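# Push the utility cart into the yellow parking bay

## Task

Get the utility cart into the yellow bay so that each of its four wheels sits fully inside the taped outline and none rests on the tape. Whatever load the cart carries has to stay on it without overhanging any edge. The robot must not tip over or finish leaning, or the task fails. The result only counts if the cart stays parked without the robot holding it there.

## Robot and tools

ROBOT. A Hello Robot Stretch 4 with a single arm: an omni-wheel base, a lift that rides up a mast, an arm that telescopes forward, a wrist with yaw, pitch and roll, and a two-finger gripper. It stands about 1.6 m tall, and the base rim lies within 0.23 m of the base origin. A loose object may now and then get a brief shove from outside.

FRAMES. Base frame: origin on the floor under the centre of the base, x ahead, y to the left, z up. hand_pose is reported in this frame and marks the point halfway between the fingers, 0.015 m back from the tips. The printed value may be off. Odometry frame: the base frame as it was when the scene began. base_odometry heading is positive to the left, from -3.142 to 3.142. Because it counts wheel turns, slipping shows up as travel.

execute_actions(actions, cameras). actions is a list with exactly one action, or empty, which only returns state and images. An action holds "base", "joints" or both, plus an optional "pace" and "contact_limits". {"end_of_arm": "enable_torque"} must go alone. Every motion in an action starts at the same moment.
- base: exactly one relative move, measured from where the base last reported itself. {"translate_m": d} drives straight, forward positive, -2 to 2 m. {"strafe_m": d} slides sideways, left positive, -2 to 2 m. {"rotate_rad": d} turns on the spot, counter-clockwise from above positive, -3.2 to 3.2 rad.
- joints: absolute targets keyed by name. lift_m 0 to 1.2, arm_m 0 to 0.55, wrist_yaw_rad -1.134 to 4.276 (0 ahead, positive left, 3.14 folded; above 3.4 the arm may block it), wrist_pitch_rad -1.117 to 4.259 (0 level, 1.57 pointing down), wrist_roll_rad -1.117 to 4.259 (positive turns clockwise seen from behind), gripper_m 0 to 0.08 (finger gap). Targets outside these ranges are clipped and the result says so. Unknown keys or other bad values reject the whole call and nothing moves.
- pace: "slow", "default", "fast", "max". Base speeds are 0.1/0.3/0.4/0.6 m/s and turning 1/2/3/4 rad/s. With lift_m above 0.2 the limit drops, down to 0.3 m/s and 1 rad/s at 1.2.
- contact_limits: only {"arm_m": x}, 0 to 0.75 (default 0.5), setting how hard the arm may push before it stops.
- cameras: head_camera (looks ahead and down from the mast top; turn the base to aim it), head_left_camera and head_right_camera (fisheyes aimed more steeply down that show the base and arm), wrist_camera (looks along the fingers), or "all". Omitted or null means all; [] means none.
A motion you leave out of an action may still be pushing toward its earlier target. To unfold the wrist at the start, send lift_m 0.4 with wrist_yaw_rad 0.

wait(seconds 0-10): the scene runs on and the state is returned. zoom_image(camera, region [x0,y0,x1,y1], at most 504x504 px) enlarges part of the latest full image. read_manual gives only licence text. finished_scene(scene) ends the scene for good and reports success. Replying without any tool call ends every remaining scene.

RESULT LINES. base_status / joint_status: "done" (for the base, the wheels turned the commanded amount even if they slipped), "off_target" (stopped short and may still push), "contact_stop_at_<key>" (blocked; that part goes slack, so a slack base can roll on), "limit_stop_at_<name>", "limit_stop_at_tilt" (lean over 6 degrees; lift, arm and wheels go slack), "limit_stop_at_own_body", "torque_fault" (a wrist or gripper motor went limp until enable_torque), "time_out". When a call reports a stop, the later calls in the same reply do not run. on_its_own lists whatever this call did not command; "held at" there is a target, not a measured position. lidar_m: 12 distances, sector 1 straight ahead and counting counter-clockwise (4 left, 7 behind, 10 right). "-" means nothing seen or closer than 0.25 m. It covers heights from about 0.15 m to the robot's height and may miss clear or thin things. wrist_depth_mm: a 7x7 grid of depths, 100-2000 mm. turned_by_wheels vs turned_by_imu: a gap over about 0.1 rad points to a collision or slip, and the heading error is roughly their difference. base_tilt in degrees (forward/right positive, fixed bias up to about 1.5). motor_effort in % with the peak in brackets. For wheel_0/1/2, positive means turning right. An effort outside its rest range means the part is pushing or loaded.

GRIPPER. To grip, close below the object's width. While it is holding, the reading stays above the target. If gripper effort stays more than about 50 from 0, it faults and lets go.

CAUTION. Avoid drops, slams and very hard pushes. A pushed cart should roll without its load shifting. Don't drive or turn with over 1 kg at arm_m above 0.2. Steady pushing with the gripper raised or at a high contact limit can tip the robot. Before ending, let go of the cart and back away so it stays parked by itself.

Each tool is called after "Call:" as name(argument=value, ...) on one line, values as JSON.

## Session

Call:
execute_actions(actions=[])

Scene clock: 0.00 s.
base_odometry: x=+0.000 y=+0.000 heading=+0.000 (m, m, rad; odometry frame)
turned_by_wheels: +0.000 (rad since the last result)
turned_by_imu: +0.000 (rad since the last result)
base_tilt: forward=+0.6 right=+0.3 (deg)
lidar_m: 2.20 1.31 1.49 1.66 0.87 0.82 0.89 1.25 2.16 2.28 1.11 1.11
base_status: not commanded
joint_positions: lift_m=+0.241 arm_m=-0.002 wrist_yaw_rad=+3.066 wrist_pitch_rad=-0.009 wrist_roll_rad=-0.019 gripper_m=+0.040
joint_status: not commanded
motor_effort: lift_m=+19 arm_m=+0 wrist_yaw_rad=-1 wrist_pitch_rad=-9 wrist_roll_rad=-1 gripper_m=+0 wheel_0=+0 wheel_1=+0 wheel_2=+0 (%)
hand_pose: x=-0.0361 y=+0.1033 z=+0.4209 quat_wxyz=(+0.038, +0.004, -0.009, +0.999) (m; base frame)
wrist_depth_mm: 142 145 - 1098 1042 1060 1025 / 108 145 1397 1397 1618 1537 1366 / 109 144 1537 1921 1708 1576 1430 / 122 145 1661 1863 1708 1499 1430 / - - - 1983 1708 1576 1464 / 1808 1708 1537 1618 1430 1499 1366 / 1138 1160 109 1138 120 - 991
pictures: head_camera, head_left_camera, head_right_camera, wrist_camera
Images, in order (width x height): head_camera 420x560, head_left_camera 420x672, head_right_camera 420x672, wrist_camera 616x392.

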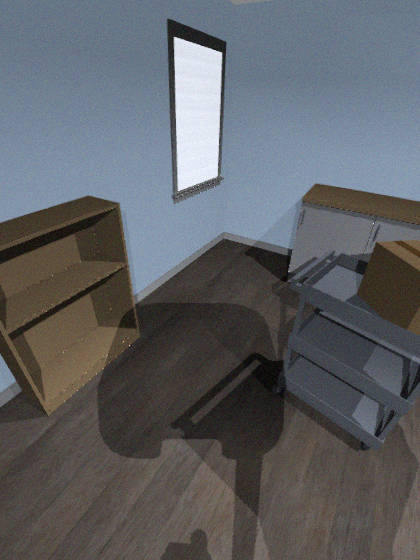

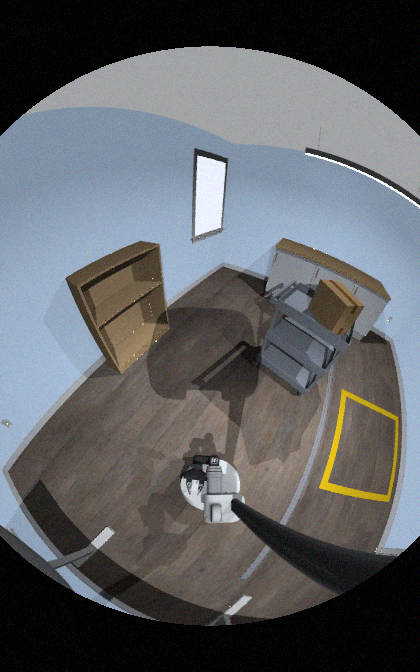

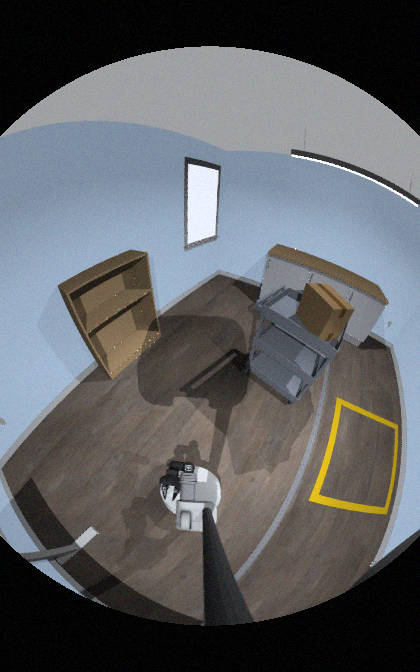

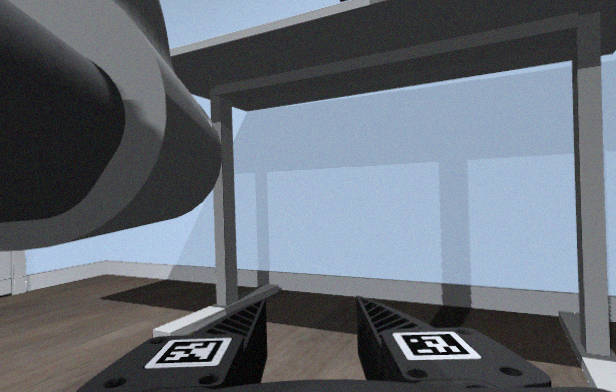

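Call:
execute_actions(actions=[{"base":{"rotate_rad":-1.0}}])

Call:
zoom_image(camera="head_camera", region=[0,150,420,500])

Scene clock: 3.83 s.
base_odometry: x=+0.000 y=+0.000 heading=-1.000 (m, m, rad; odometry frame)
turned_by_wheels: -1.000 (rad since the last result)
turned_by_imu: -0.990 (rad since the last result)
base_tilt: forward=+0.6 right=+0.2 (deg)
lidar_m: 1.11 1.11 1.70 1.33 1.58 1.70 0.84 0.83 0.89 1.35 2.16 2.32
base_status: done
joint_positions: lift_m=+0.241 arm_m=-0.002 wrist_yaw_rad=+3.065 wrist_pitch_rad=-0.009 wrist_roll_rad=-0.019 gripper_m=+0.040
joint_status: not commanded
motor_effort: lift_m=+19(19) arm_m=+0(0) wrist_yaw_rad=-1(1) wrist_pitch_rad=-10(9) wrist_roll_rad=+0(0) gripper_m=+0(0) wheel_0=+1(6) wheel_1=+1(5) wheel_2=+1(7) (%)
hand_pose: x=-0.0361 y=+0.1033 z=+0.4209 quat_wxyz=(+0.038, +0.004, -0.009, +0.999) (m; base frame)
wrist_depth_mm: 142 145 1182 - - 1661 1430 / 108 144 1863 - - 1756 1430 / 110 144 1863 - - 1756 1464 / 122 145 1808 - - 1756 1464 / 1430 1661 1808 - - 1708 1430 / 1464 1618 1430 1661 1464 1618 1430 / 1160 1118 109 1138 120 - 1042
pictures: head_camera, head_left_camera, head_right_camera, wrist_camera
Images, in order (width x height): head_camera 420x560, head_left_camera 420x672, head_right_camera 420x672, wrist_camera 616x392.

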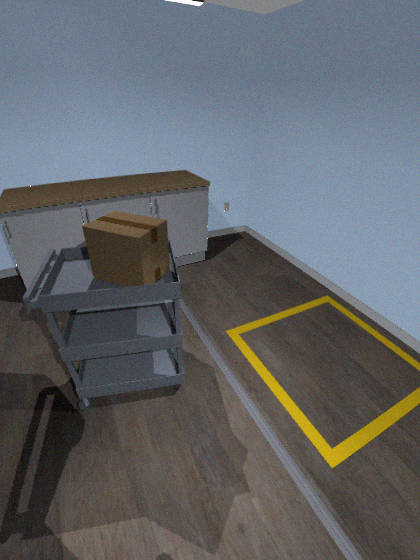

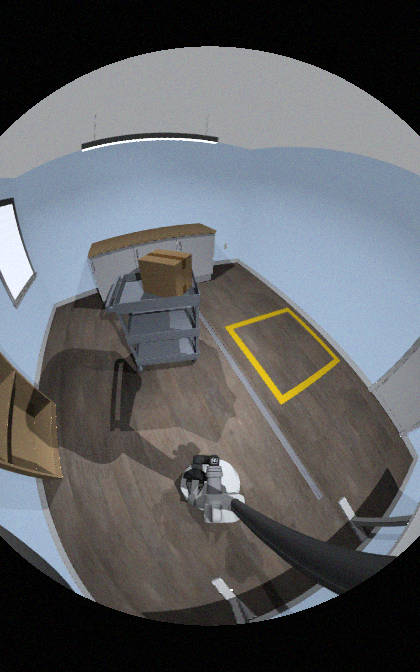

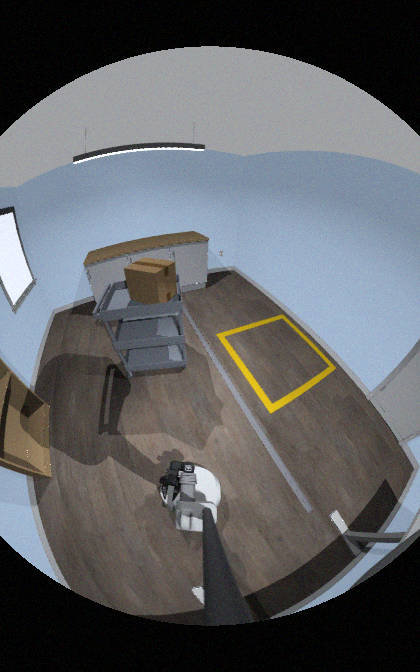

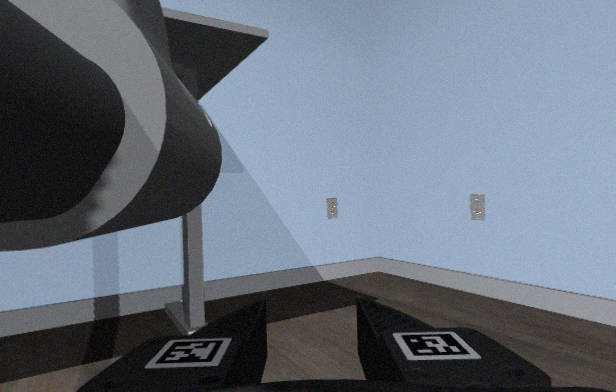

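Region (0, 150, 420, 500) of head_camera's 420x560 image, scaled by 1.200, with more detail than that image has.

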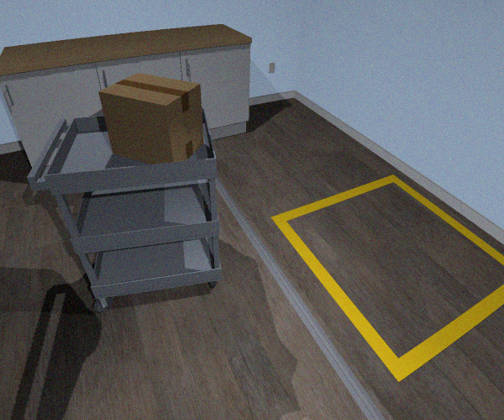

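Call:
execute_actions(actions=[{"base":{"rotate_rad":-1.37},"pace":"fast"}], cameras=[])

Call:
execute_actions(actions=[{"base":{"translate_m":-0.97},"pace":"fast"}], cameras=["head_left_camera"])

Call:
execute_actions(actions=[{"base":{"strafe_m":0.8},"pace":"fast"}], cameras=["head_left_camera","head_camera"])

Scene clock: 21.87 s.
base_odometry: x=+0.000 y=+0.000 heading=-2.370 (m, m, rad; odometry frame)
turned_by_wheels: -1.370 (rad since the last result)
turned_by_imu: -1.356 (rad since the last result)
base_tilt: forward=+0.5 right=+0.3 (deg)
lidar_m: 2.17 2.16 2.55 1.11 1.16 1.49 1.31 1.59 0.97 0.82 0.83 0.99
base_status: done
joint_positions: lift_m=+0.241 arm_m=-0.002 wrist_yaw_rad=+3.065 wrist_pitch_rad=-0.009 wrist_roll_rad=-0.019 gripper_m=+0.040
joint_status: not commanded
motor_effort: lift_m=+19(19) arm_m=+0(0) wrist_yaw_rad=-1(1) wrist_pitch_rad=-9(10) wrist_roll_rad=+1(0) gripper_m=+0(0) wheel_0=-1(6) wheel_1=-2(10) wheel_2=-2(12) (%)
hand_pose: x=-0.0360 y=+0.1033 z=+0.4209 quat_wxyz=(+0.038, +0.004, -0.009, +0.999) (m; base frame)
wrist_depth_mm: 142 145 1756 1863 - - - / 108 144 1661 1808 1756 - - / 109 144 1464 1756 1921 - - / 122 145 1708 1756 1921 - - / 1464 1618 1618 1808 1921 - - / 1499 1576 1576 1464 1430 1618 1537 / 1182 1160 109 1138 120 - 1025
pictures: none
No camera images: the call's "cameras" was empty. Leave "cameras" out to get every camera's image.

Scene clock: 25.57 s.
base_odometry: x=+0.695 y=+0.676 heading=-2.370 (m, m, rad; odometry frame)
turned_by_wheels: +0.000 (rad since the last result)
turned_by_imu: +0.001 (rad since the last result)
base_tilt: forward=+0.4 right=+0.2 (deg)
lidar_m: 3.10 3.11 1.21 2.28 0.67 0.39 0.33 0.65 0.76 1.37 1.18 1.25
base_status: done
joint_positions: lift_m=+0.241 arm_m=-0.002 wrist_yaw_rad=+3.065 wrist_pitch_rad=-0.009 wrist_roll_rad=-0.019 gripper_m=+0.040
joint_status: not commanded
motor_effort: lift_m=+19(19) arm_m=+0(0) wrist_yaw_rad=-1(1) wrist_pitch_rad=-9(8) wrist_roll_rad=+0(1) gripper_m=+0(0) wheel_0=+1(7) wheel_1=+1(5) wheel_2=-1(14) (%)
hand_pose: x=-0.0360 y=+0.1033 z=+0.4209 quat_wxyz=(+0.038, +0.004, -0.009, +0.999) (m; base frame)
wrist_depth_mm: 142 145 676 768 854 931 854 / 108 144 559 621 640 676 778 / 110 144 477 788 854 917 866 / 122 145 530 778 854 917 878 / 676 732 768 788 854 946 866 / 683 732 741 798 820 931 866 / 676 707 109 778 120 - 820
pictures: head_left_camera
Images, in order (width x height): head_left_camera 420x672.

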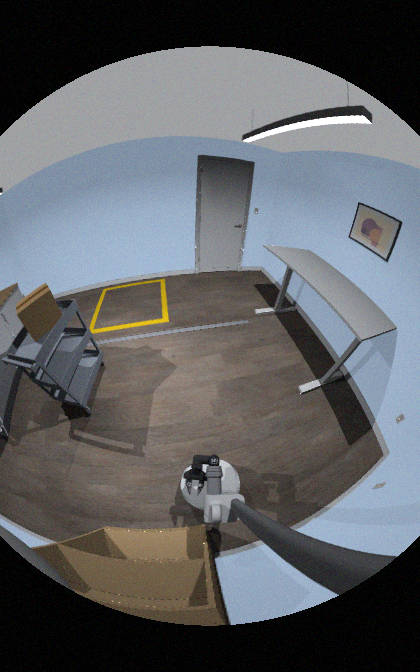

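Scene clock: 28.80 s.
base_odometry: x=+1.253 y=+0.103 heading=-2.370 (m, m, rad; odometry frame)
turned_by_wheels: +0.000 (rad since the last result)
turned_by_imu: +0.000 (rad since the last result)
base_tilt: forward=+0.6 right=+0.3 (deg)
lidar_m: 2.91 0.53 0.63 1.49 1.63 0.97 0.50 0.52 0.63 1.80 1.89 2.18
base_status: done
joint_positions: lift_m=+0.241 arm_m=-0.002 wrist_yaw_rad=+3.065 wrist_pitch_rad=-0.009 wrist_roll_rad=-0.019 gripper_m=+0.040
joint_status: not commanded
motor_effort: lift_m=+19(19) arm_m=+0(0) wrist_yaw_rad=-1(1) wrist_pitch_rad=-10(9) wrist_roll_rad=+0(2) gripper_m=+0(0) wheel_0=+2(9) wheel_1=-1(9) wheel_2=+1(1) (%)
hand_pose: x=-0.0360 y=+0.1033 z=+0.4209 quat_wxyz=(+0.038, +0.004, -0.009, +0.999) (m; base frame)
wrist_depth_mm: 142 145 917 1060 1138 1229 1397 / 107 144 904 1060 1160 1281 1366 / 109 144 647 1025 1138 1255 1397 / 122 145 842 1078 1118 1281 1366 / 788 854 891 1060 1138 1255 1366 / 809 854 866 1042 1118 1255 1366 / 798 809 109 1008 120 - 1042
pictures: head_camera, head_left_camera
Images, in order (width x height): head_camera 420x560, head_left_camera 420x672.

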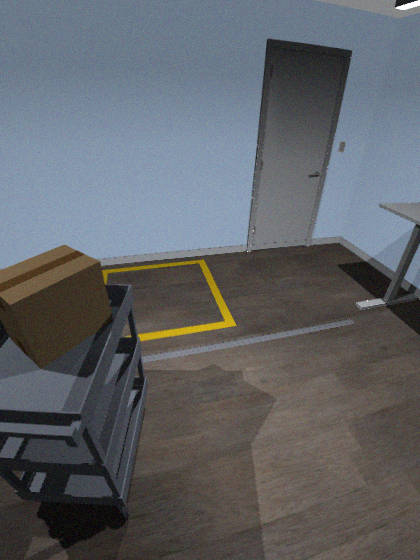

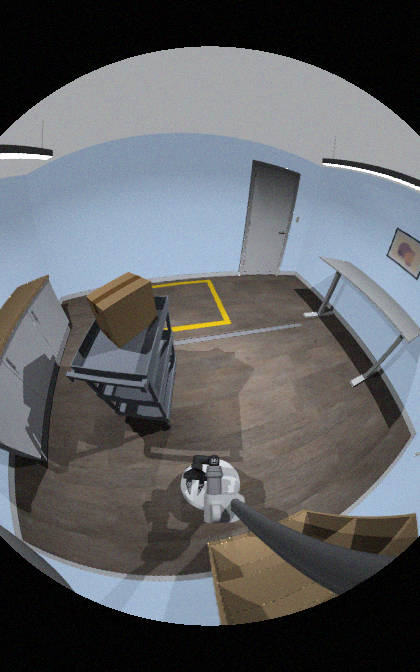

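Call:
execute_actions(actions=[{"base":{"strafe_m":0.62},"pace":"fast","joints":{"lift_m":0.4,"gripper_m":0.08}}], cameras=[])

Call:
execute_actions(actions=[{"base":{"translate_m":-0.2},"pace":"fast","joints":{"lift_m":0.6,"wrist_yaw_rad":0}}])

Scene clock: 35.43 s.
base_odometry: x=+1.686 y=-0.341 heading=-2.370 (m, m, rad; odometry frame)
turned_by_wheels: +0.000 (rad since the last result)
turned_by_imu: -0.001 (rad since the last result)
base_tilt: forward=+0.5 right=+0.3 (deg)
lidar_m: 0.42 0.45 1.00 0.85 1.50 1.09 0.97 0.88 0.81 1.43 2.46 0.45
base_status: done
joint_positions: lift_m=+0.400 arm_m=-0.002 wrist_yaw_rad=+3.066 wrist_pitch_rad=-0.009 wrist_roll_rad=-0.019 gripper_m=+0.080
joint_status: all done
motor_effort: lift_m=+21(21) arm_m=+0(0) wrist_yaw_rad=-2(1) wrist_pitch_rad=-8(9) wrist_roll_rad=+0(1) gripper_m=+1(1) wheel_0=+1(10) wheel_1=-1(10) wheel_2=+1(2) (%)
hand_pose: x=-0.0360 y=+0.1033 z=+0.5800 quat_wxyz=(+0.038, +0.004, -0.009, +0.999) (m; base frame)
wrist_depth_mm: 142 145 1118 1205 1336 1430 1537 / 108 145 1138 1229 1366 1430 1464 / 109 144 1098 1205 1308 1430 1576 / 122 145 1138 1205 1336 1464 1537 / 960 1025 1118 1205 1336 1430 1499 / 960 1025 1078 1182 1229 1430 1464 / 960 107 1098 1182 1255 105 -
pictures: none
No camera images: the call's "cameras" was empty. Leave "cameras" out to get every camera's image.

Scene clock: 37.77 s.
base_odometry: x=+1.829 y=-0.202 heading=-2.370 (m, m, rad; odometry frame)
turned_by_wheels: +0.000 (rad since the last result)
turned_by_imu: +0.000 (rad since the last result)
base_tilt: forward=+0.6 right=+0.3 (deg)
lidar_m: 0.62 1.64 0.92 0.85 1.46 0.88 0.77 0.79 0.67 1.01 2.53 0.64
base_status: done
joint_positions: lift_m=+0.600 arm_m=-0.002 wrist_yaw_rad=+0.000 wrist_pitch_rad=-0.009 wrist_roll_rad=-0.019 gripper_m=+0.080
joint_status: all done
motor_effort: lift_m=+21(23) arm_m=+0(0) wrist_yaw_rad=-3(8) wrist_pitch_rad=-8(9) wrist_roll_rad=-1(1) gripper_m=+1(2) wheel_0=+1(7) wheel_1=+2(4) wheel_2=+0(10) (%)
hand_pose: x=+0.3821 y=-0.0873 z=+0.7800 quat_wxyz=(+1.000, -0.009, -0.005, +0.000) (m; base frame)
wrist_depth_mm: - - - - - - - / - - 778 707 - - - / - - 759 699 - - - / - 436 466 462 469 469 - / - 469 - - - - - / - - 1078 1078 1078 - - / - 107 723 842 768 105 -
pictures: head_camera, head_left_camera, head_right_camera, wrist_camera
Images, in order (width x height): head_camera 420x560, head_left_camera 420x672, head_right_camera 420x672, wrist_camera 616x392.

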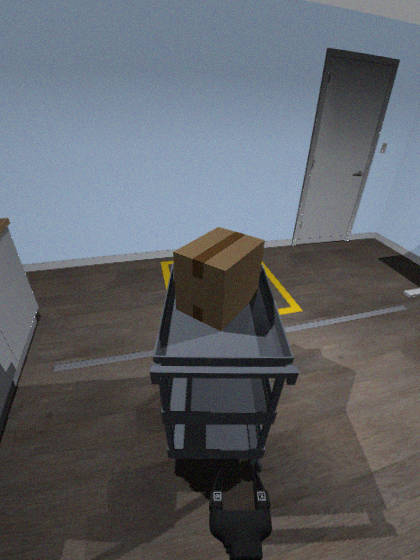

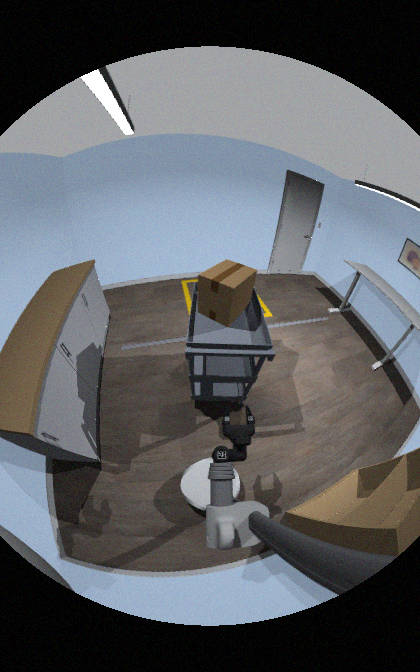

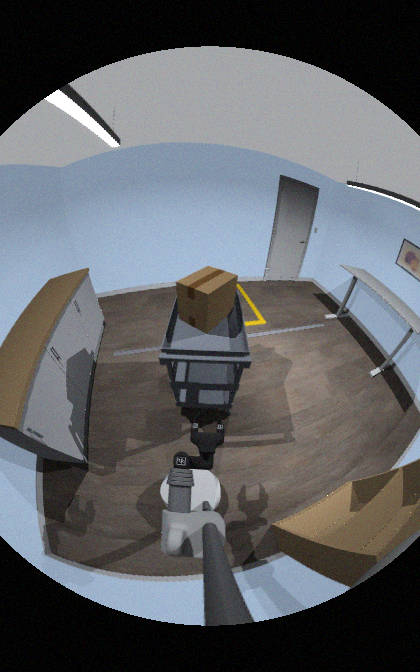

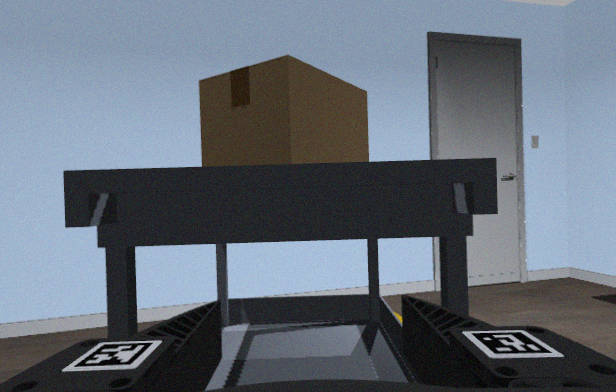

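Call:
execute_actions(actions=[{"base":{"strafe_m":0.04},"pace":"fast","joints":{"lift_m":0.675,"wrist_roll_rad":1.57,"arm_m":0.13}}], cameras=["wrist_camera","head_camera"])

Scene clock: 42.30 s.
base_odometry: x=+1.857 y=-0.231 heading=-2.370 (m, m, rad; odometry frame)
turned_by_wheels: +0.000 (rad since the last result)
turned_by_imu: -0.002 (rad since the last result)
base_tilt: forward=+0.6 right=+0.4 (deg)
lidar_m: 0.62 1.56 0.90 0.82 1.43 0.88 0.79 0.81 0.74 1.02 2.56 0.64
base_status: done
joint_positions: lift_m=+0.675 arm_m=+0.129 wrist_yaw_rad=+0.000 wrist_pitch_rad=-0.009 wrist_roll_rad=+1.570 gripper_m=+0.080
joint_status: all done
motor_effort: lift_m=+22(24) arm_m=+7(9) wrist_yaw_rad=-3(3) wrist_pitch_rad=-9(9) wrist_roll_rad=+1(5) gripper_m=+1(1) wheel_0=-2(9) wheel_1=-1(9) wheel_2=+0(0) (%)
hand_pose: x=+0.5123 y=-0.0874 z=+0.8550 quat_wxyz=(+0.707, +0.707, -0.003, +0.003) (m; base frame)
wrist_depth_mm: - - - 327 345 373 452 / - - - 338 - 750 544 / - - 768 338 931 788 554 / - - 603 336 946 809 554 / - - 549 338 946 820 559 / - - 609 334 336 732 554 / - 107 - 336 334 105 -
pictures: head_camera, wrist_camera
Images, in order (width x height): head_camera 420x560, wrist_camera 616x392.

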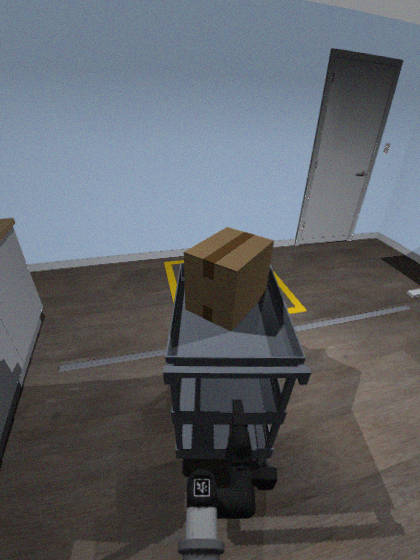

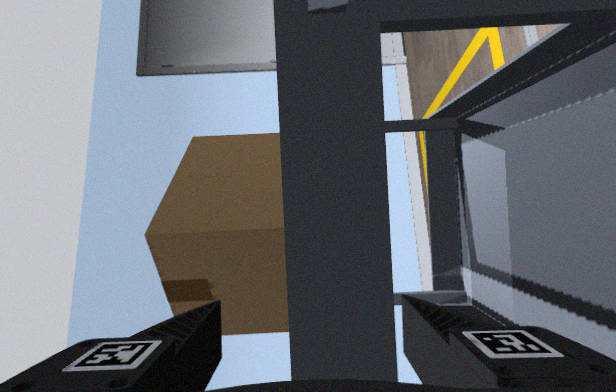

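Call:
execute_actions(actions=[{"base":{"translate_m":0.145},"joints":{"lift_m":0.68}}], cameras=["wrist_camera"])

Call:
execute_actions(actions=[{"joints":{"gripper_m":0.0}}])

Scene clock: 47.90 s.
base_odometry: x=+1.753 y=-0.332 heading=-2.369 (m, m, rad; odometry frame)
turned_by_wheels: +0.000 (rad since the last result)
turned_by_imu: -0.002 (rad since the last result)
base_tilt: forward=+0.5 right=+0.3 (deg)
lidar_m: 0.48 1.60 0.94 0.81 1.46 1.05 0.94 0.95 0.81 1.33 2.50 0.51
base_status: done
joint_positions: lift_m=+0.680 arm_m=+0.129 wrist_yaw_rad=+0.000 wrist_pitch_rad=-0.009 wrist_roll_rad=+1.570 gripper_m=+0.080
joint_status: all done
motor_effort: lift_m=+22(25) arm_m=+7(7) wrist_yaw_rad=-2(3) wrist_pitch_rad=-10(9) wrist_roll_rad=+2(1) gripper_m=+1(1) wheel_0=+1(4) wheel_1=+1(5) wheel_2=+3(8) (%)
hand_pose: x=+0.5123 y=-0.0874 z=+0.8600 quat_wxyz=(+0.707, +0.707, -0.003, +0.003) (m; base frame)
wrist_depth_mm: - - - 131 191 1661 517 / - - - 131 191 715 554 / - - 585 131 192 707 559 / - 480 455 130 191 723 569 / - 399 397 131 191 723 569 / - 436 433 130 190 699 564 / - 107 477 130 190 105 -
pictures: wrist_camera
Images, in order (width x height): wrist_camera 616x392.

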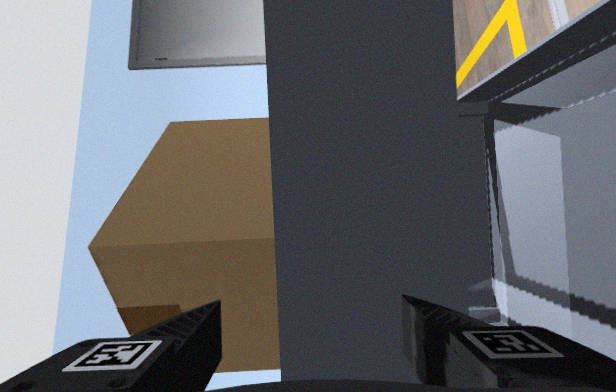

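Scene clock: 49.13 s.
base_odometry: x=+1.753 y=-0.332 heading=-2.369 (m, m, rad; odometry frame)
turned_by_wheels: +0.000 (rad since the last result)
turned_by_imu: +0.000 (rad since the last result)
base_tilt: forward=+0.6 right=+0.2 (deg)
lidar_m: 0.47 1.62 0.95 0.81 1.46 1.05 0.93 0.93 0.82 1.35 2.52 0.52
base_status: not commanded
joint_positions: lift_m=+0.680 arm_m=+0.129 wrist_yaw_rad=+0.000 wrist_pitch_rad=-0.007 wrist_roll_rad=+1.569 gripper_m=+0.023
joint_status: gripper_m off_target (ended at +0.023, target +0.000)
on_its_own: gripper_m is held at +0.017, not at your +0.000, by its contact guard: the fingers met something
motor_effort: lift_m=+22(22) arm_m=+7(7) wrist_yaw_rad=-2(3) wrist_pitch_rad=-15(15) wrist_roll_rad=+2(2) gripper_m=-46(69) wheel_0=+1(1) wheel_1=+1(1) wheel_2=+2(2) (%)
hand_pose: x=+0.5124 y=-0.0874 z=+0.8596 quat_wxyz=(+0.708, +0.707, -0.003, +0.003) (m; base frame)
wrist_depth_mm: - - - 132 192 1661 512 / - - - 131 192 699 539 / - - 574 131 191 750 559 / - 473 449 131 191 715 564 / - 399 397 130 191 715 569 / - 445 433 130 191 715 580 / - - 105 130 103 668 539
pictures: head_camera, head_left_camera, head_right_camera, wrist_camera
Images, in order (width x height): head_camera 420x560, head_left_camera 420x672, head_right_camera 420x672, wrist_camera 616x392.

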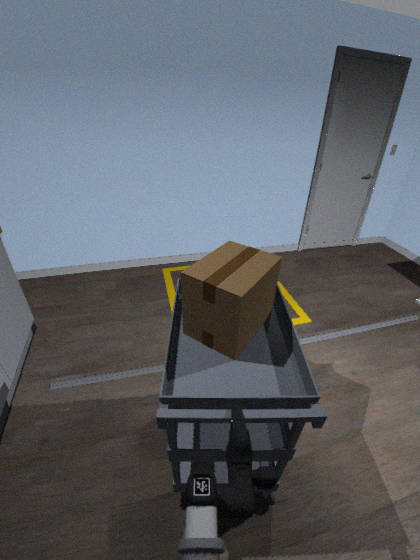

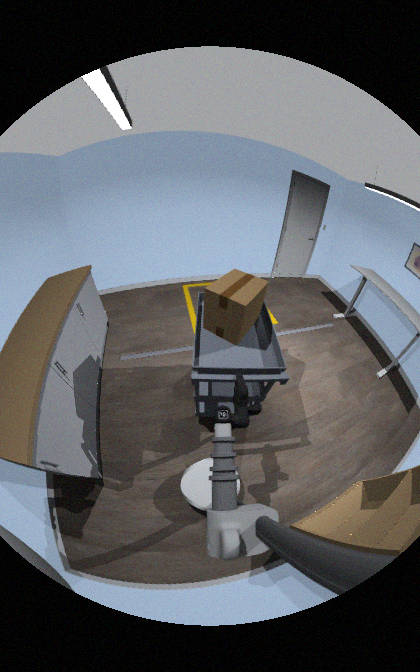

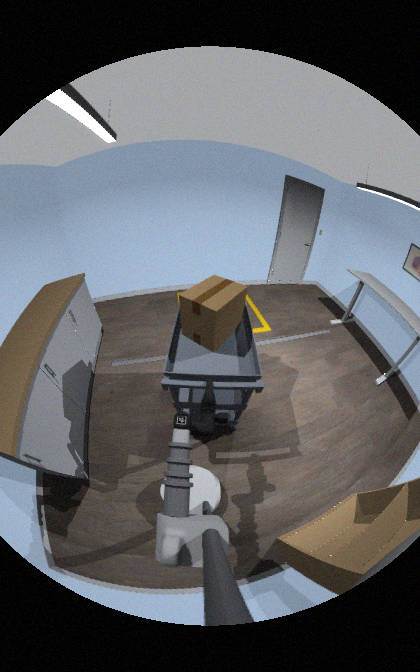

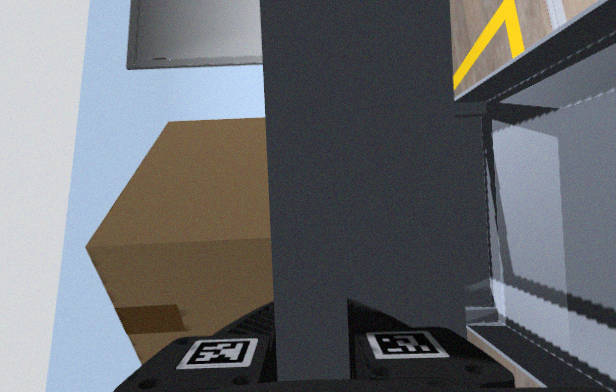

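Call:
execute_actions(actions=[{"base":{"translate_m":0.2},"joints":{"gripper_m":0.019},"pace":"slow"}], cameras=["head_left_camera","head_camera"])

Scene clock: 55.83 s.
base_odometry: x=+1.610 y=-0.471 heading=-2.369 (m, m, rad; odometry frame)
turned_by_wheels: +0.000 (rad since the last result)
turned_by_imu: -0.002 (rad since the last result)
base_tilt: forward=+0.5 right=+0.3 (deg)
lidar_m: 0.48 1.71 0.98 0.85 0.85 1.28 1.14 0.96 0.99 2.37 2.47 0.52
base_status: done
joint_positions: lift_m=+0.680 arm_m=+0.129 wrist_yaw_rad=+0.000 wrist_pitch_rad=-0.008 wrist_roll_rad=+1.568 gripper_m=+0.023
joint_status: gripper_m off_target (ended at +0.023, target +0.019)
motor_effort: lift_m=+22(22) arm_m=+7(7) wrist_yaw_rad=+0(16) wrist_pitch_rad=-11(15) wrist_roll_rad=+4(4) gripper_m=-35(47) wheel_0=+4(7) wheel_1=+2(5) wheel_2=-3(15) (%)
hand_pose: x=+0.5123 y=-0.0875 z=+0.8597 quat_wxyz=(+0.708, +0.706, -0.003, +0.003) (m; base frame)
wrist_depth_mm: - - - 131 191 1708 512 / - - - 131 191 699 549 / - - 580 131 191 741 549 / - 473 449 131 191 715 559 / - 397 402 130 190 723 569 / - 452 427 130 191 732 574 / - - 105 130 104 668 544
pictures: head_camera, head_left_camera
Images, in order (width x height): head_camera 420x560, head_left_camera 420x672.

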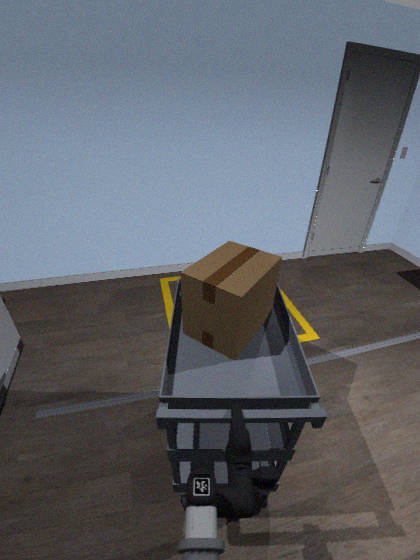

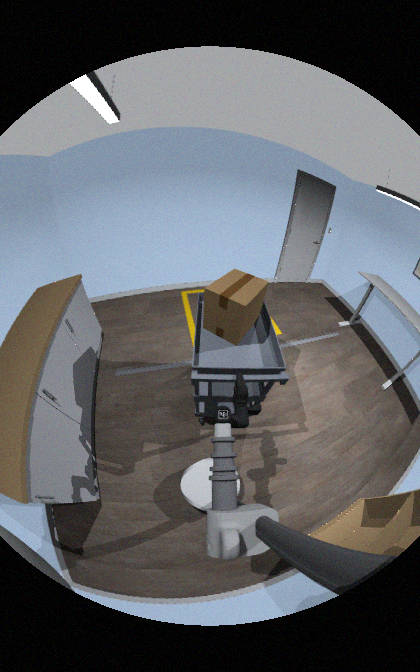

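Call:
execute_actions(actions=[{"base":{"translate_m":0.3},"pace":"slow"}], cameras=["head_left_camera","head_camera"])

Scene clock: 66.10 s.
base_odometry: x=+1.395 y=-0.680 heading=-2.370 (m, m, rad; odometry frame)
turned_by_wheels: -0.001 (rad since the last result)
turned_by_imu: -0.394 (rad since the last result)
base_tilt: forward=-3.6 right=+2.5 (deg)
lidar_m: 0.28 0.37 1.82 1.18 1.07 1.10 1.47 1.32 1.05 1.33 2.23 0.55
base_status: done
joint_positions: lift_m=+0.680 arm_m=+0.128 wrist_yaw_rad=+0.003 wrist_pitch_rad=+0.013 wrist_roll_rad=+1.569 gripper_m=+0.024
joint_status: not commanded
on_its_own: base_tilt is 4.7 degrees off its reading at the scene's start (forward=+0.6 right=+0.3); wrist_pitch_rad is at rest, and its effort (-73) is outside its rest range (-23 to +23)
motor_effort: lift_m=+24(28) arm_m=+10(10) wrist_yaw_rad=-10(93) wrist_pitch_rad=-73(88) wrist_roll_rad=+5(8) gripper_m=-43(47) wheel_0=+1(7) wheel_1=+6(14) wheel_2=-17(27) (%)
hand_pose: x=+0.5121 y=-0.0867 z=+0.8550 quat_wxyz=(+0.708, +0.706, +0.006, -0.003) (m; base frame)
wrist_depth_mm: - - - - - 1921 1229 / - - - - - 1921 1281 / - - - 320 - 1537 340 / - - - 217 301 1863 1308 / - - - 171 243 - 1397 / - - - 143 206 1863 1397 / - - 105 123 104 1708 585
pictures: head_camera, head_left_camera
Images, in order (width x height): head_camera 420x560, head_left_camera 420x672.

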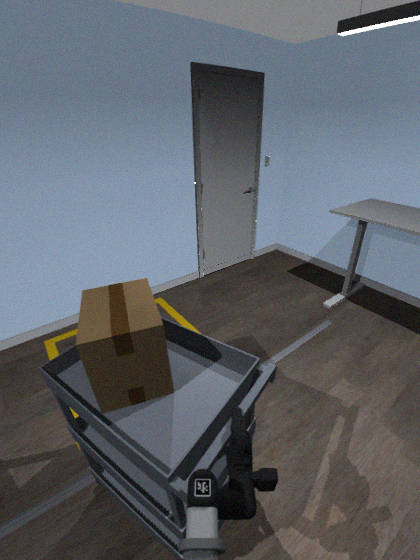

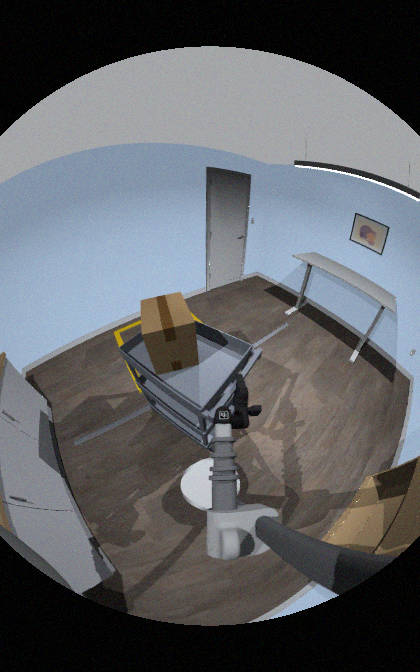

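Jackknifed at the strip. Relieve the load.

Call:
execute_actions(actions=[{"base":{"translate_m":-0.07},"pace":"slow"}], cameras=[])

Call:
execute_actions(actions=[{"joints":{"gripper_m":0.08}}], cameras=[])

Call:
execute_actions(actions=[{"base":{"translate_m":-0.15},"joints":{"arm_m":0}}])

Scene clock: 71.97 s.
base_odometry: x=+1.446 y=-0.631 heading=-2.371 (m, m, rad; odometry frame)
turned_by_wheels: -0.001 (rad since the last result)
turned_by_imu: -0.037 (rad since the last result)
base_tilt: forward=-0.7 right=+1.0 (deg)
lidar_m: 0.32 0.35 1.86 1.17 1.04 1.04 1.47 1.34 1.07 1.33 2.25 0.62
base_status: done
joint_positions: lift_m=+0.680 arm_m=+0.128 wrist_yaw_rad=+0.009 wrist_pitch_rad=-0.009 wrist_roll_rad=+1.569 gripper_m=+0.024
joint_status: not commanded
on_its_own: wrist_yaw_rad is at rest, and its effort (-27) is outside its rest range (-13 to +13)
motor_effort: lift_m=+24(24) arm_m=+9(10) wrist_yaw_rad=-27(33) wrist_pitch_rad=-9(75) wrist_roll_rad=+2(2) gripper_m=-38(43) wheel_0=-1(1) wheel_1=+7(11) wheel_2=-15(15) (%)
hand_pose: x=+0.5127 y=-0.0855 z=+0.8597 quat_wxyz=(+0.708, +0.707, +0.000, +0.006) (m; base frame)
wrist_depth_mm: - - - - - 1756 1229 / - - - - - 1863 1229 / - - - 319 - 1756 1138 / - - - 219 315 1661 1205 / - - - 171 249 1983 1336 / - - - 142 211 1863 517 / - - 105 123 104 1708 564
pictures: none
No camera images: the call's "cameras" was empty. Leave "cameras" out to get every camera's image.

Scene clock: 73.17 s.
base_odometry: x=+1.445 y=-0.631 heading=-2.371 (m, m, rad; odometry frame)
turned_by_wheels: +0.000 (rad since the last result)
turned_by_imu: -0.036 (rad since the last result)
base_tilt: forward=+0.6 right=+0.3 (deg)
lidar_m: 0.33 0.29 2.39 1.22 1.07 1.08 1.52 1.36 1.08 1.30 2.24 0.57
base_status: not commanded
joint_positions: lift_m=+0.680 arm_m=+0.128 wrist_yaw_rad=+0.001 wrist_pitch_rad=-0.009 wrist_roll_rad=+1.570 gripper_m=+0.080
joint_status: all done
motor_effort: lift_m=+20(24) arm_m=+9(9) wrist_yaw_rad=-4(27) wrist_pitch_rad=-9(22) wrist_roll_rad=+1(2) gripper_m=+1(38) wheel_0=-4(12) wheel_1=+0(6) wheel_2=-4(18) (%)
hand_pose: x=+0.5120 y=-0.0873 z=+0.8600 quat_wxyz=(+0.707, +0.707, -0.003, +0.003) (m; base frame)
wrist_depth_mm: - - - - - 1808 1205 / - - - - - 1808 1182 / - - - 262 - 1808 1229 / - - - 214 293 303 300 / - - - 168 247 1708 1182 / - - - 139 204 1708 1308 / - 107 - 124 180 105 -
pictures: none
No camera images: the call's "cameras" was empty. Leave "cameras" out to get every camera's image.

Scene clock: 75.00 s.
base_odometry: x=+1.553 y=-0.526 heading=-2.371 (m, m, rad; odometry frame)
turned_by_wheels: +0.000 (rad since the last result)
turned_by_imu: +0.000 (rad since the last result)
base_tilt: forward=+0.5 right=+0.3 (deg)
lidar_m: 0.39 0.46 1.81 1.09 0.96 0.97 1.37 1.24 1.01 1.16 2.33 2.34
base_status: done
joint_positions: lift_m=+0.680 arm_m=+0.001 wrist_yaw_rad=+0.000 wrist_pitch_rad=-0.009 wrist_roll_rad=+1.570 gripper_m=+0.080
joint_status: all done
motor_effort: lift_m=+20(20) arm_m=-7(5) wrist_yaw_rad=-1(4) wrist_pitch_rad=-9(9) wrist_roll_rad=+0(0) gripper_m=+0(1) wheel_0=+0(6) wheel_1=+0(5) wheel_2=-1(6) (%)
hand_pose: x=+0.3848 y=-0.0875 z=+0.8601 quat_wxyz=(+0.707, +0.707, -0.003, +0.003) (m; base frame)
wrist_depth_mm: - - - - - 1756 1229 / - - - - - 1756 1205 / - - - - - 1863 1229 / - - - 585 - 621 569 / - - - 517 - 1863 496 / - - - 421 407 715 564 / - 107 798 370 351 105 -
pictures: head_camera, head_left_camera, head_right_camera, wrist_camera
Images, in order (width x height): head_camera 420x560, head_left_camera 420x672, head_right_camera 420x672, wrist_camera 616x392.

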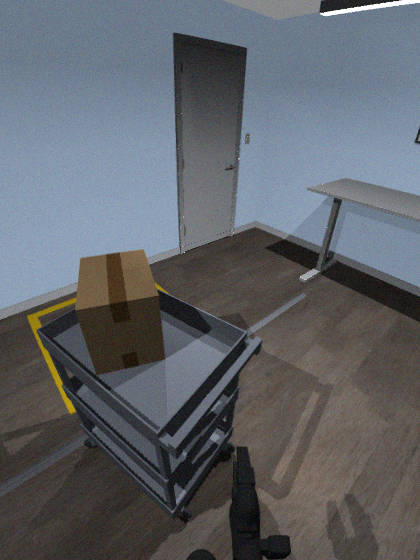

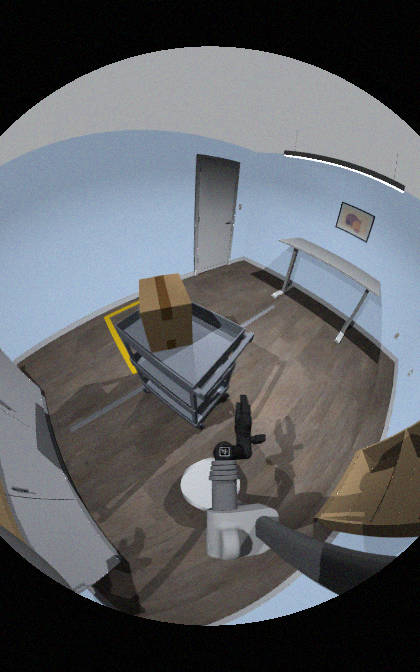

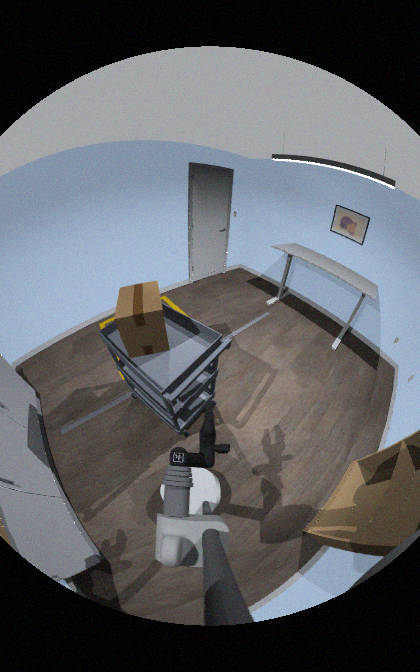

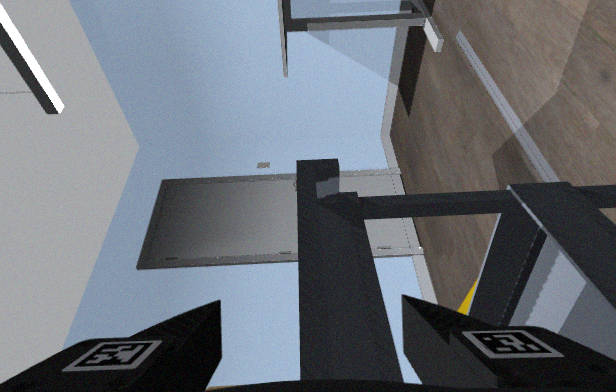

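Call:
zoom_image(camera="head_camera", region=[40,380,260,540])

Region (40, 380, 260, 540) of head_camera's 420x560 image, scaled by 2.291, with more detail than that image has; it fills the top 367 rows of this view, and the rest is white.

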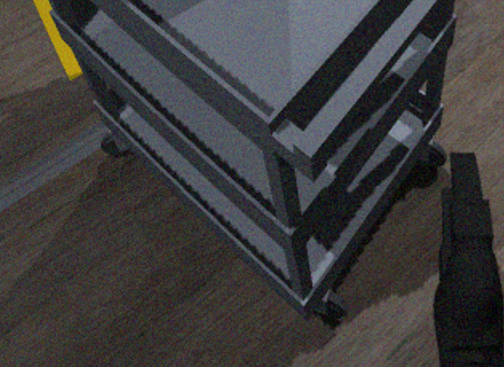

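Call:
execute_actions(actions=[{"base":{"translate_m":-0.25},"pace":"fast"}], cameras=[])

Call:
execute_actions(actions=[{"base":{"rotate_rad":0.92},"pace":"fast"}], cameras=[])

Call:
execute_actions(actions=[{"base":{"strafe_m":-0.57},"pace":"fast"}])

Scene clock: 98.17 s.
base_odometry: x=+1.732 y=-0.352 heading=-2.371 (m, m, rad; odometry frame)
turned_by_wheels: +0.000 (rad since the last result)
turned_by_imu: -0.001 (rad since the last result)
base_tilt: forward=+0.4 right=+0.3 (deg)
lidar_m: 0.66 0.77 1.47 0.91 0.79 1.47 1.16 1.06 0.91 0.88 2.51 2.51
base_status: done
joint_positions: lift_m=+0.680 arm_m=+0.001 wrist_yaw_rad=+0.000 wrist_pitch_rad=-0.009 wrist_roll_rad=+1.570 gripper_m=+0.080
joint_status: not commanded
motor_effort: lift_m=+19(20) arm_m=-7(7) wrist_yaw_rad=+0(1) wrist_pitch_rad=-11(10) wrist_roll_rad=+1(1) gripper_m=+1(1) wheel_0=+1(6) wheel_1=+1(6) wheel_2=-1(10) (%)
hand_pose: x=+0.3848 y=-0.0874 z=+0.8601 quat_wxyz=(+0.707, +0.707, -0.003, +0.003) (m; base frame)
wrist_depth_mm: - - - - - 1756 1205 / - - - - - 1808 1205 / - - - - - 1756 1255 / - - - - - 878 1182 / - - - 741 - 741 960 / - - - 621 - 732 597 / - 107 723 530 521 105 -
pictures: none
No camera images: the call's "cameras" was empty. Leave "cameras" out to get every camera's image.

Scene clock: 99.63 s.
base_odometry: x=+1.732 y=-0.352 heading=-1.450 (m, m, rad; odometry frame)
turned_by_wheels: +0.920 (rad since the last result)
turned_by_imu: +0.909 (rad since the last result)
base_tilt: forward=+0.5 right=+0.3 (deg)
lidar_m: 1.87 0.99 0.80 0.79 1.27 1.06 1.04 0.90 1.48 2.52 0.67 0.70
base_status: done
joint_positions: lift_m=+0.680 arm_m=+0.001 wrist_yaw_rad=+0.000 wrist_pitch_rad=-0.009 wrist_roll_rad=+1.570 gripper_m=+0.080
joint_status: not commanded
motor_effort: lift_m=+20(20) arm_m=-7(7) wrist_yaw_rad=-1(3) wrist_pitch_rad=-10(9) wrist_roll_rad=+2(1) gripper_m=+2(1) wheel_0=+1(6) wheel_1=+2(4) wheel_2=+0(7) (%)
hand_pose: x=+0.3848 y=-0.0874 z=+0.8601 quat_wxyz=(+0.707, +0.707, -0.003, +0.003) (m; base frame)
wrist_depth_mm: - - - 820 - 854 891 / - - - - - 1708 1229 / - - - - - 1808 1229 / - - - - - 1756 1205 / - - - - - 1863 1229 / - - - - - 1708 1255 / - 107 - 1661 1464 105 -
pictures: none
No camera images: the call's "cameras" was empty. Leave "cameras" out to get every camera's image.

Scene clock: 102.33 s.
base_odometry: x=+1.166 y=-0.421 heading=-1.450 (m, m, rad; odometry frame)
turned_by_wheels: +0.000 (rad since the last result)
turned_by_imu: -0.001 (rad since the last result)
base_tilt: forward=+0.5 right=+0.2 (deg)
lidar_m: 0.42 1.65 1.35 1.36 1.42 1.18 0.85 1.00 2.21 1.92 2.25 0.45
base_status: done
joint_positions: lift_m=+0.680 arm_m=+0.001 wrist_yaw_rad=+0.000 wrist_pitch_rad=-0.009 wrist_roll_rad=+1.570 gripper_m=+0.080
joint_status: not commanded
motor_effort: lift_m=+20(20) arm_m=-7(7) wrist_yaw_rad=-2(2) wrist_pitch_rad=-11(10) wrist_roll_rad=+1(1) gripper_m=+1(1) wheel_0=-1(9) wheel_1=+1(10) wheel_2=+0(0) (%)
hand_pose: x=+0.3848 y=-0.0874 z=+0.8601 quat_wxyz=(+0.707, +0.707, -0.003, +0.003) (m; base frame)
wrist_depth_mm: - - - 233 293 1808 504 / - - - 293 291 750 554 / - - 661 287 290 809 564 / - - 512 286 289 820 569 / - - 512 286 285 831 574 / - - 564 224 285 732 569 / - 107 - 282 282 105 -
pictures: head_camera, head_left_camera, head_right_camera, wrist_camera
Images, in order (width x height): head_camera 420x560, head_left_camera 420x672, head_right_camera 420x672, wrist_camera 616x392.

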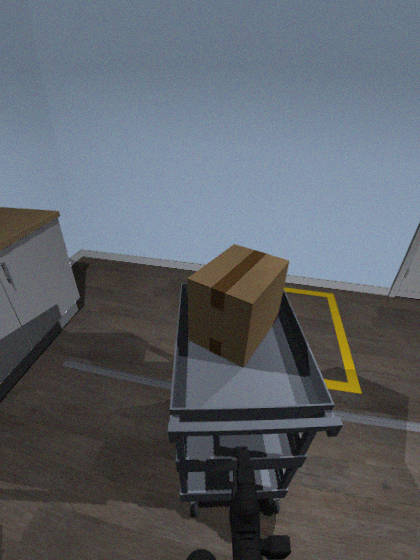

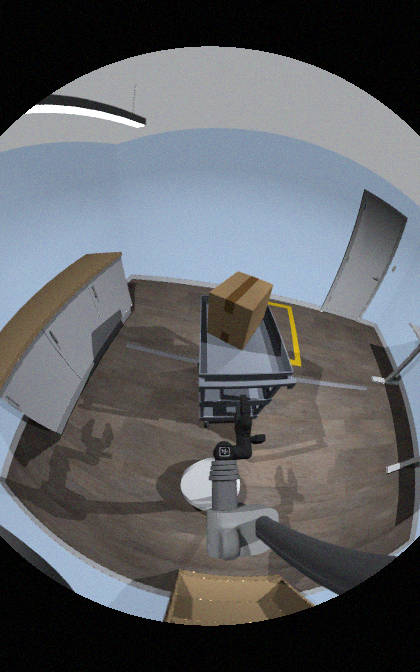

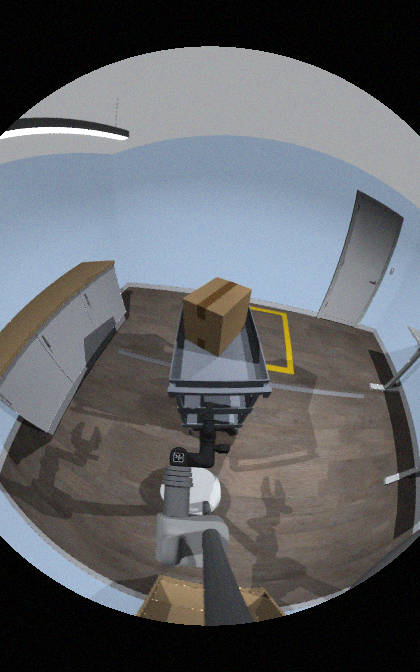

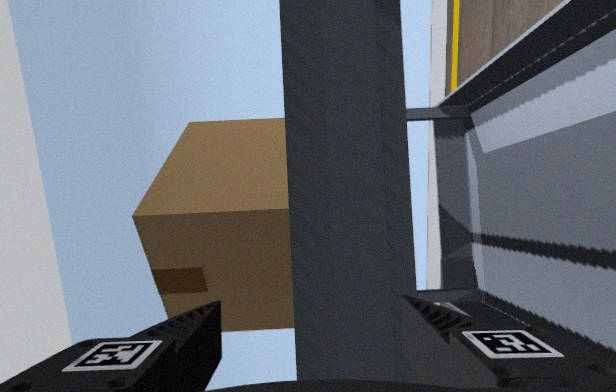

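Call:
execute_actions(actions=[{"base":{"strafe_m":-0.14},"joints":{"arm_m":0.105}}], cameras=[])

Call:
execute_actions(actions=[{"joints":{"gripper_m":0.019}}], cameras=[])

Call:
execute_actions(actions=[{"base":{"translate_m":-0.35},"pace":"slow"}], cameras=["head_left_camera","head_camera"])

Scene clock: 108.70 s.
base_odometry: x=+1.027 y=-0.437 heading=-1.450 (m, m, rad; odometry frame)
turned_by_wheels: +0.000 (rad since the last result)
turned_by_imu: -0.002 (rad since the last result)
base_tilt: forward=+0.5 right=+0.2 (deg)
lidar_m: 0.44 0.45 1.49 1.49 1.47 0.89 0.90 1.03 1.82 1.82 2.09 0.50
base_status: done
joint_positions: lift_m=+0.680 arm_m=+0.104 wrist_yaw_rad=+0.000 wrist_pitch_rad=-0.009 wrist_roll_rad=+1.570 gripper_m=+0.080
joint_status: all done
motor_effort: lift_m=+19(20) arm_m=+7(5) wrist_yaw_rad=-2(2) wrist_pitch_rad=-11(11) wrist_roll_rad=+1(2) gripper_m=+1(1) wheel_0=+0(9) wheel_1=+1(8) wheel_2=-1(0) (%)
hand_pose: x=+0.4873 y=-0.0874 z=+0.8601 quat_wxyz=(+0.707, +0.707, -0.003, +0.003) (m; base frame)
wrist_depth_mm: - - - 130 134 1661 1205 / - - - 129 190 196 202 / - - - 128 189 778 544 / - - 627 127 188 715 564 / - - 504 126 186 723 564 / - 449 427 126 185 186 564 / - 107 377 125 185 105 -
pictures: none
No camera images: the call's "cameras" was empty. Leave "cameras" out to get every camera's image.

Scene clock: 110.03 s.
base_odometry: x=+1.027 y=-0.437 heading=-1.450 (m, m, rad; odometry frame)
turned_by_wheels: +0.000 (rad since the last result)
turned_by_imu: +0.000 (rad since the last result)
base_tilt: forward=+0.6 right=+0.2 (deg)
lidar_m: 0.45 0.47 1.51 1.49 1.45 0.89 0.87 1.05 1.81 1.82 2.11 0.49
base_status: not commanded
joint_positions: lift_m=+0.680 arm_m=+0.104 wrist_yaw_rad=+0.000 wrist_pitch_rad=-0.007 wrist_roll_rad=+1.570 gripper_m=+0.024
joint_status: gripper_m off_target (ended at +0.024, target +0.019)
motor_effort: lift_m=+20(20) arm_m=+7(7) wrist_yaw_rad=-2(2) wrist_pitch_rad=-17(16) wrist_roll_rad=+2(1) gripper_m=-34(34) wheel_0=+0(0) wheel_1=+1(1) wheel_2=-1(1) (%)
hand_pose: x=+0.4873 y=-0.0874 z=+0.8596 quat_wxyz=(+0.707, +0.707, -0.002, +0.002) (m; base frame)
wrist_depth_mm: - - - 129 135 1618 1160 / - - - 129 190 198 203 / - - - 128 189 1464 539 / - - 627 127 187 715 554 / - - 500 126 187 723 564 / - 442 424 126 186 723 574 / - 384 105 125 104 699 585
pictures: none
No camera images: the call's "cameras" was empty. Leave "cameras" out to get every camera's image.

Scene clock: 114.83 s.
base_odometry: x=+0.985 y=-0.090 heading=-1.450 (m, m, rad; odometry frame)
turned_by_wheels: +0.000 (rad since the last result)
turned_by_imu: +0.001 (rad since the last result)
base_tilt: forward=+0.5 right=+0.3 (deg)
lidar_m: 0.52 0.63 1.60 1.88 1.06 0.53 0.55 0.63 1.64 1.76 1.96 0.43
base_status: done
joint_positions: lift_m=+0.680 arm_m=+0.105 wrist_yaw_rad=+0.005 wrist_pitch_rad=-0.006 wrist_roll_rad=+1.569 gripper_m=+0.023
joint_status: not commanded
on_its_own: wrist_yaw_rad is at rest, and its effort (-15) is outside its rest range (-13 to +13)
motor_effort: lift_m=+19(20) arm_m=+2(7) wrist_yaw_rad=-15(29) wrist_pitch_rad=-18(18) wrist_roll_rad=+4(1) gripper_m=-34(34) wheel_0=+0(8) wheel_1=-2(7) wheel_2=+4(15) (%)
hand_pose: x=+0.4886 y=-0.0864 z=+0.8595 quat_wxyz=(+0.708, +0.707, -0.001, +0.004) (m; base frame)
wrist_depth_mm: - - 530 - 135 137 530 / - 500 480 - 144 147 549 / - 452 445 - 154 160 559 / - 413 413 - 167 661 559 / - 500 477 106 181 683 564 / - - - 115 190 1661 559 / - - 105 124 104 1618 508
pictures: head_camera, head_left_camera
Images, in order (width x height): head_camera 420x560, head_left_camera 420x672.

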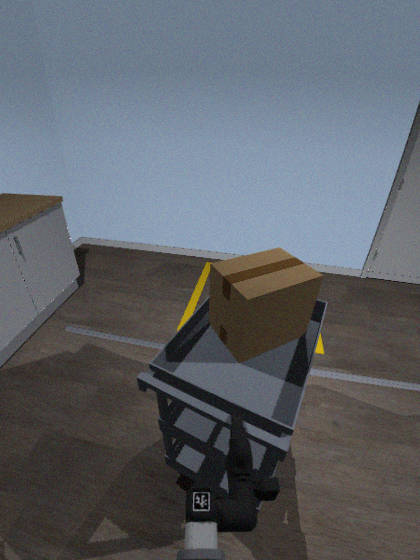

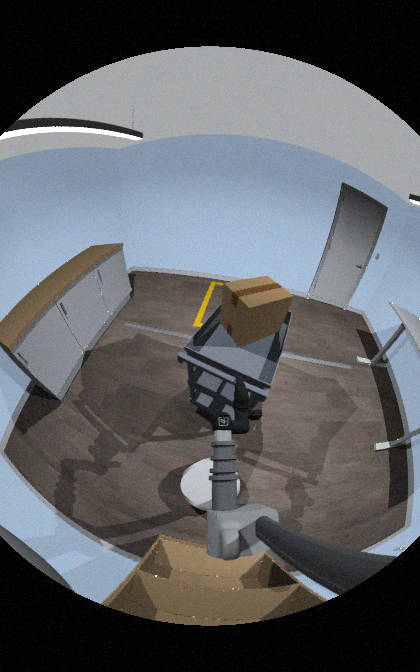

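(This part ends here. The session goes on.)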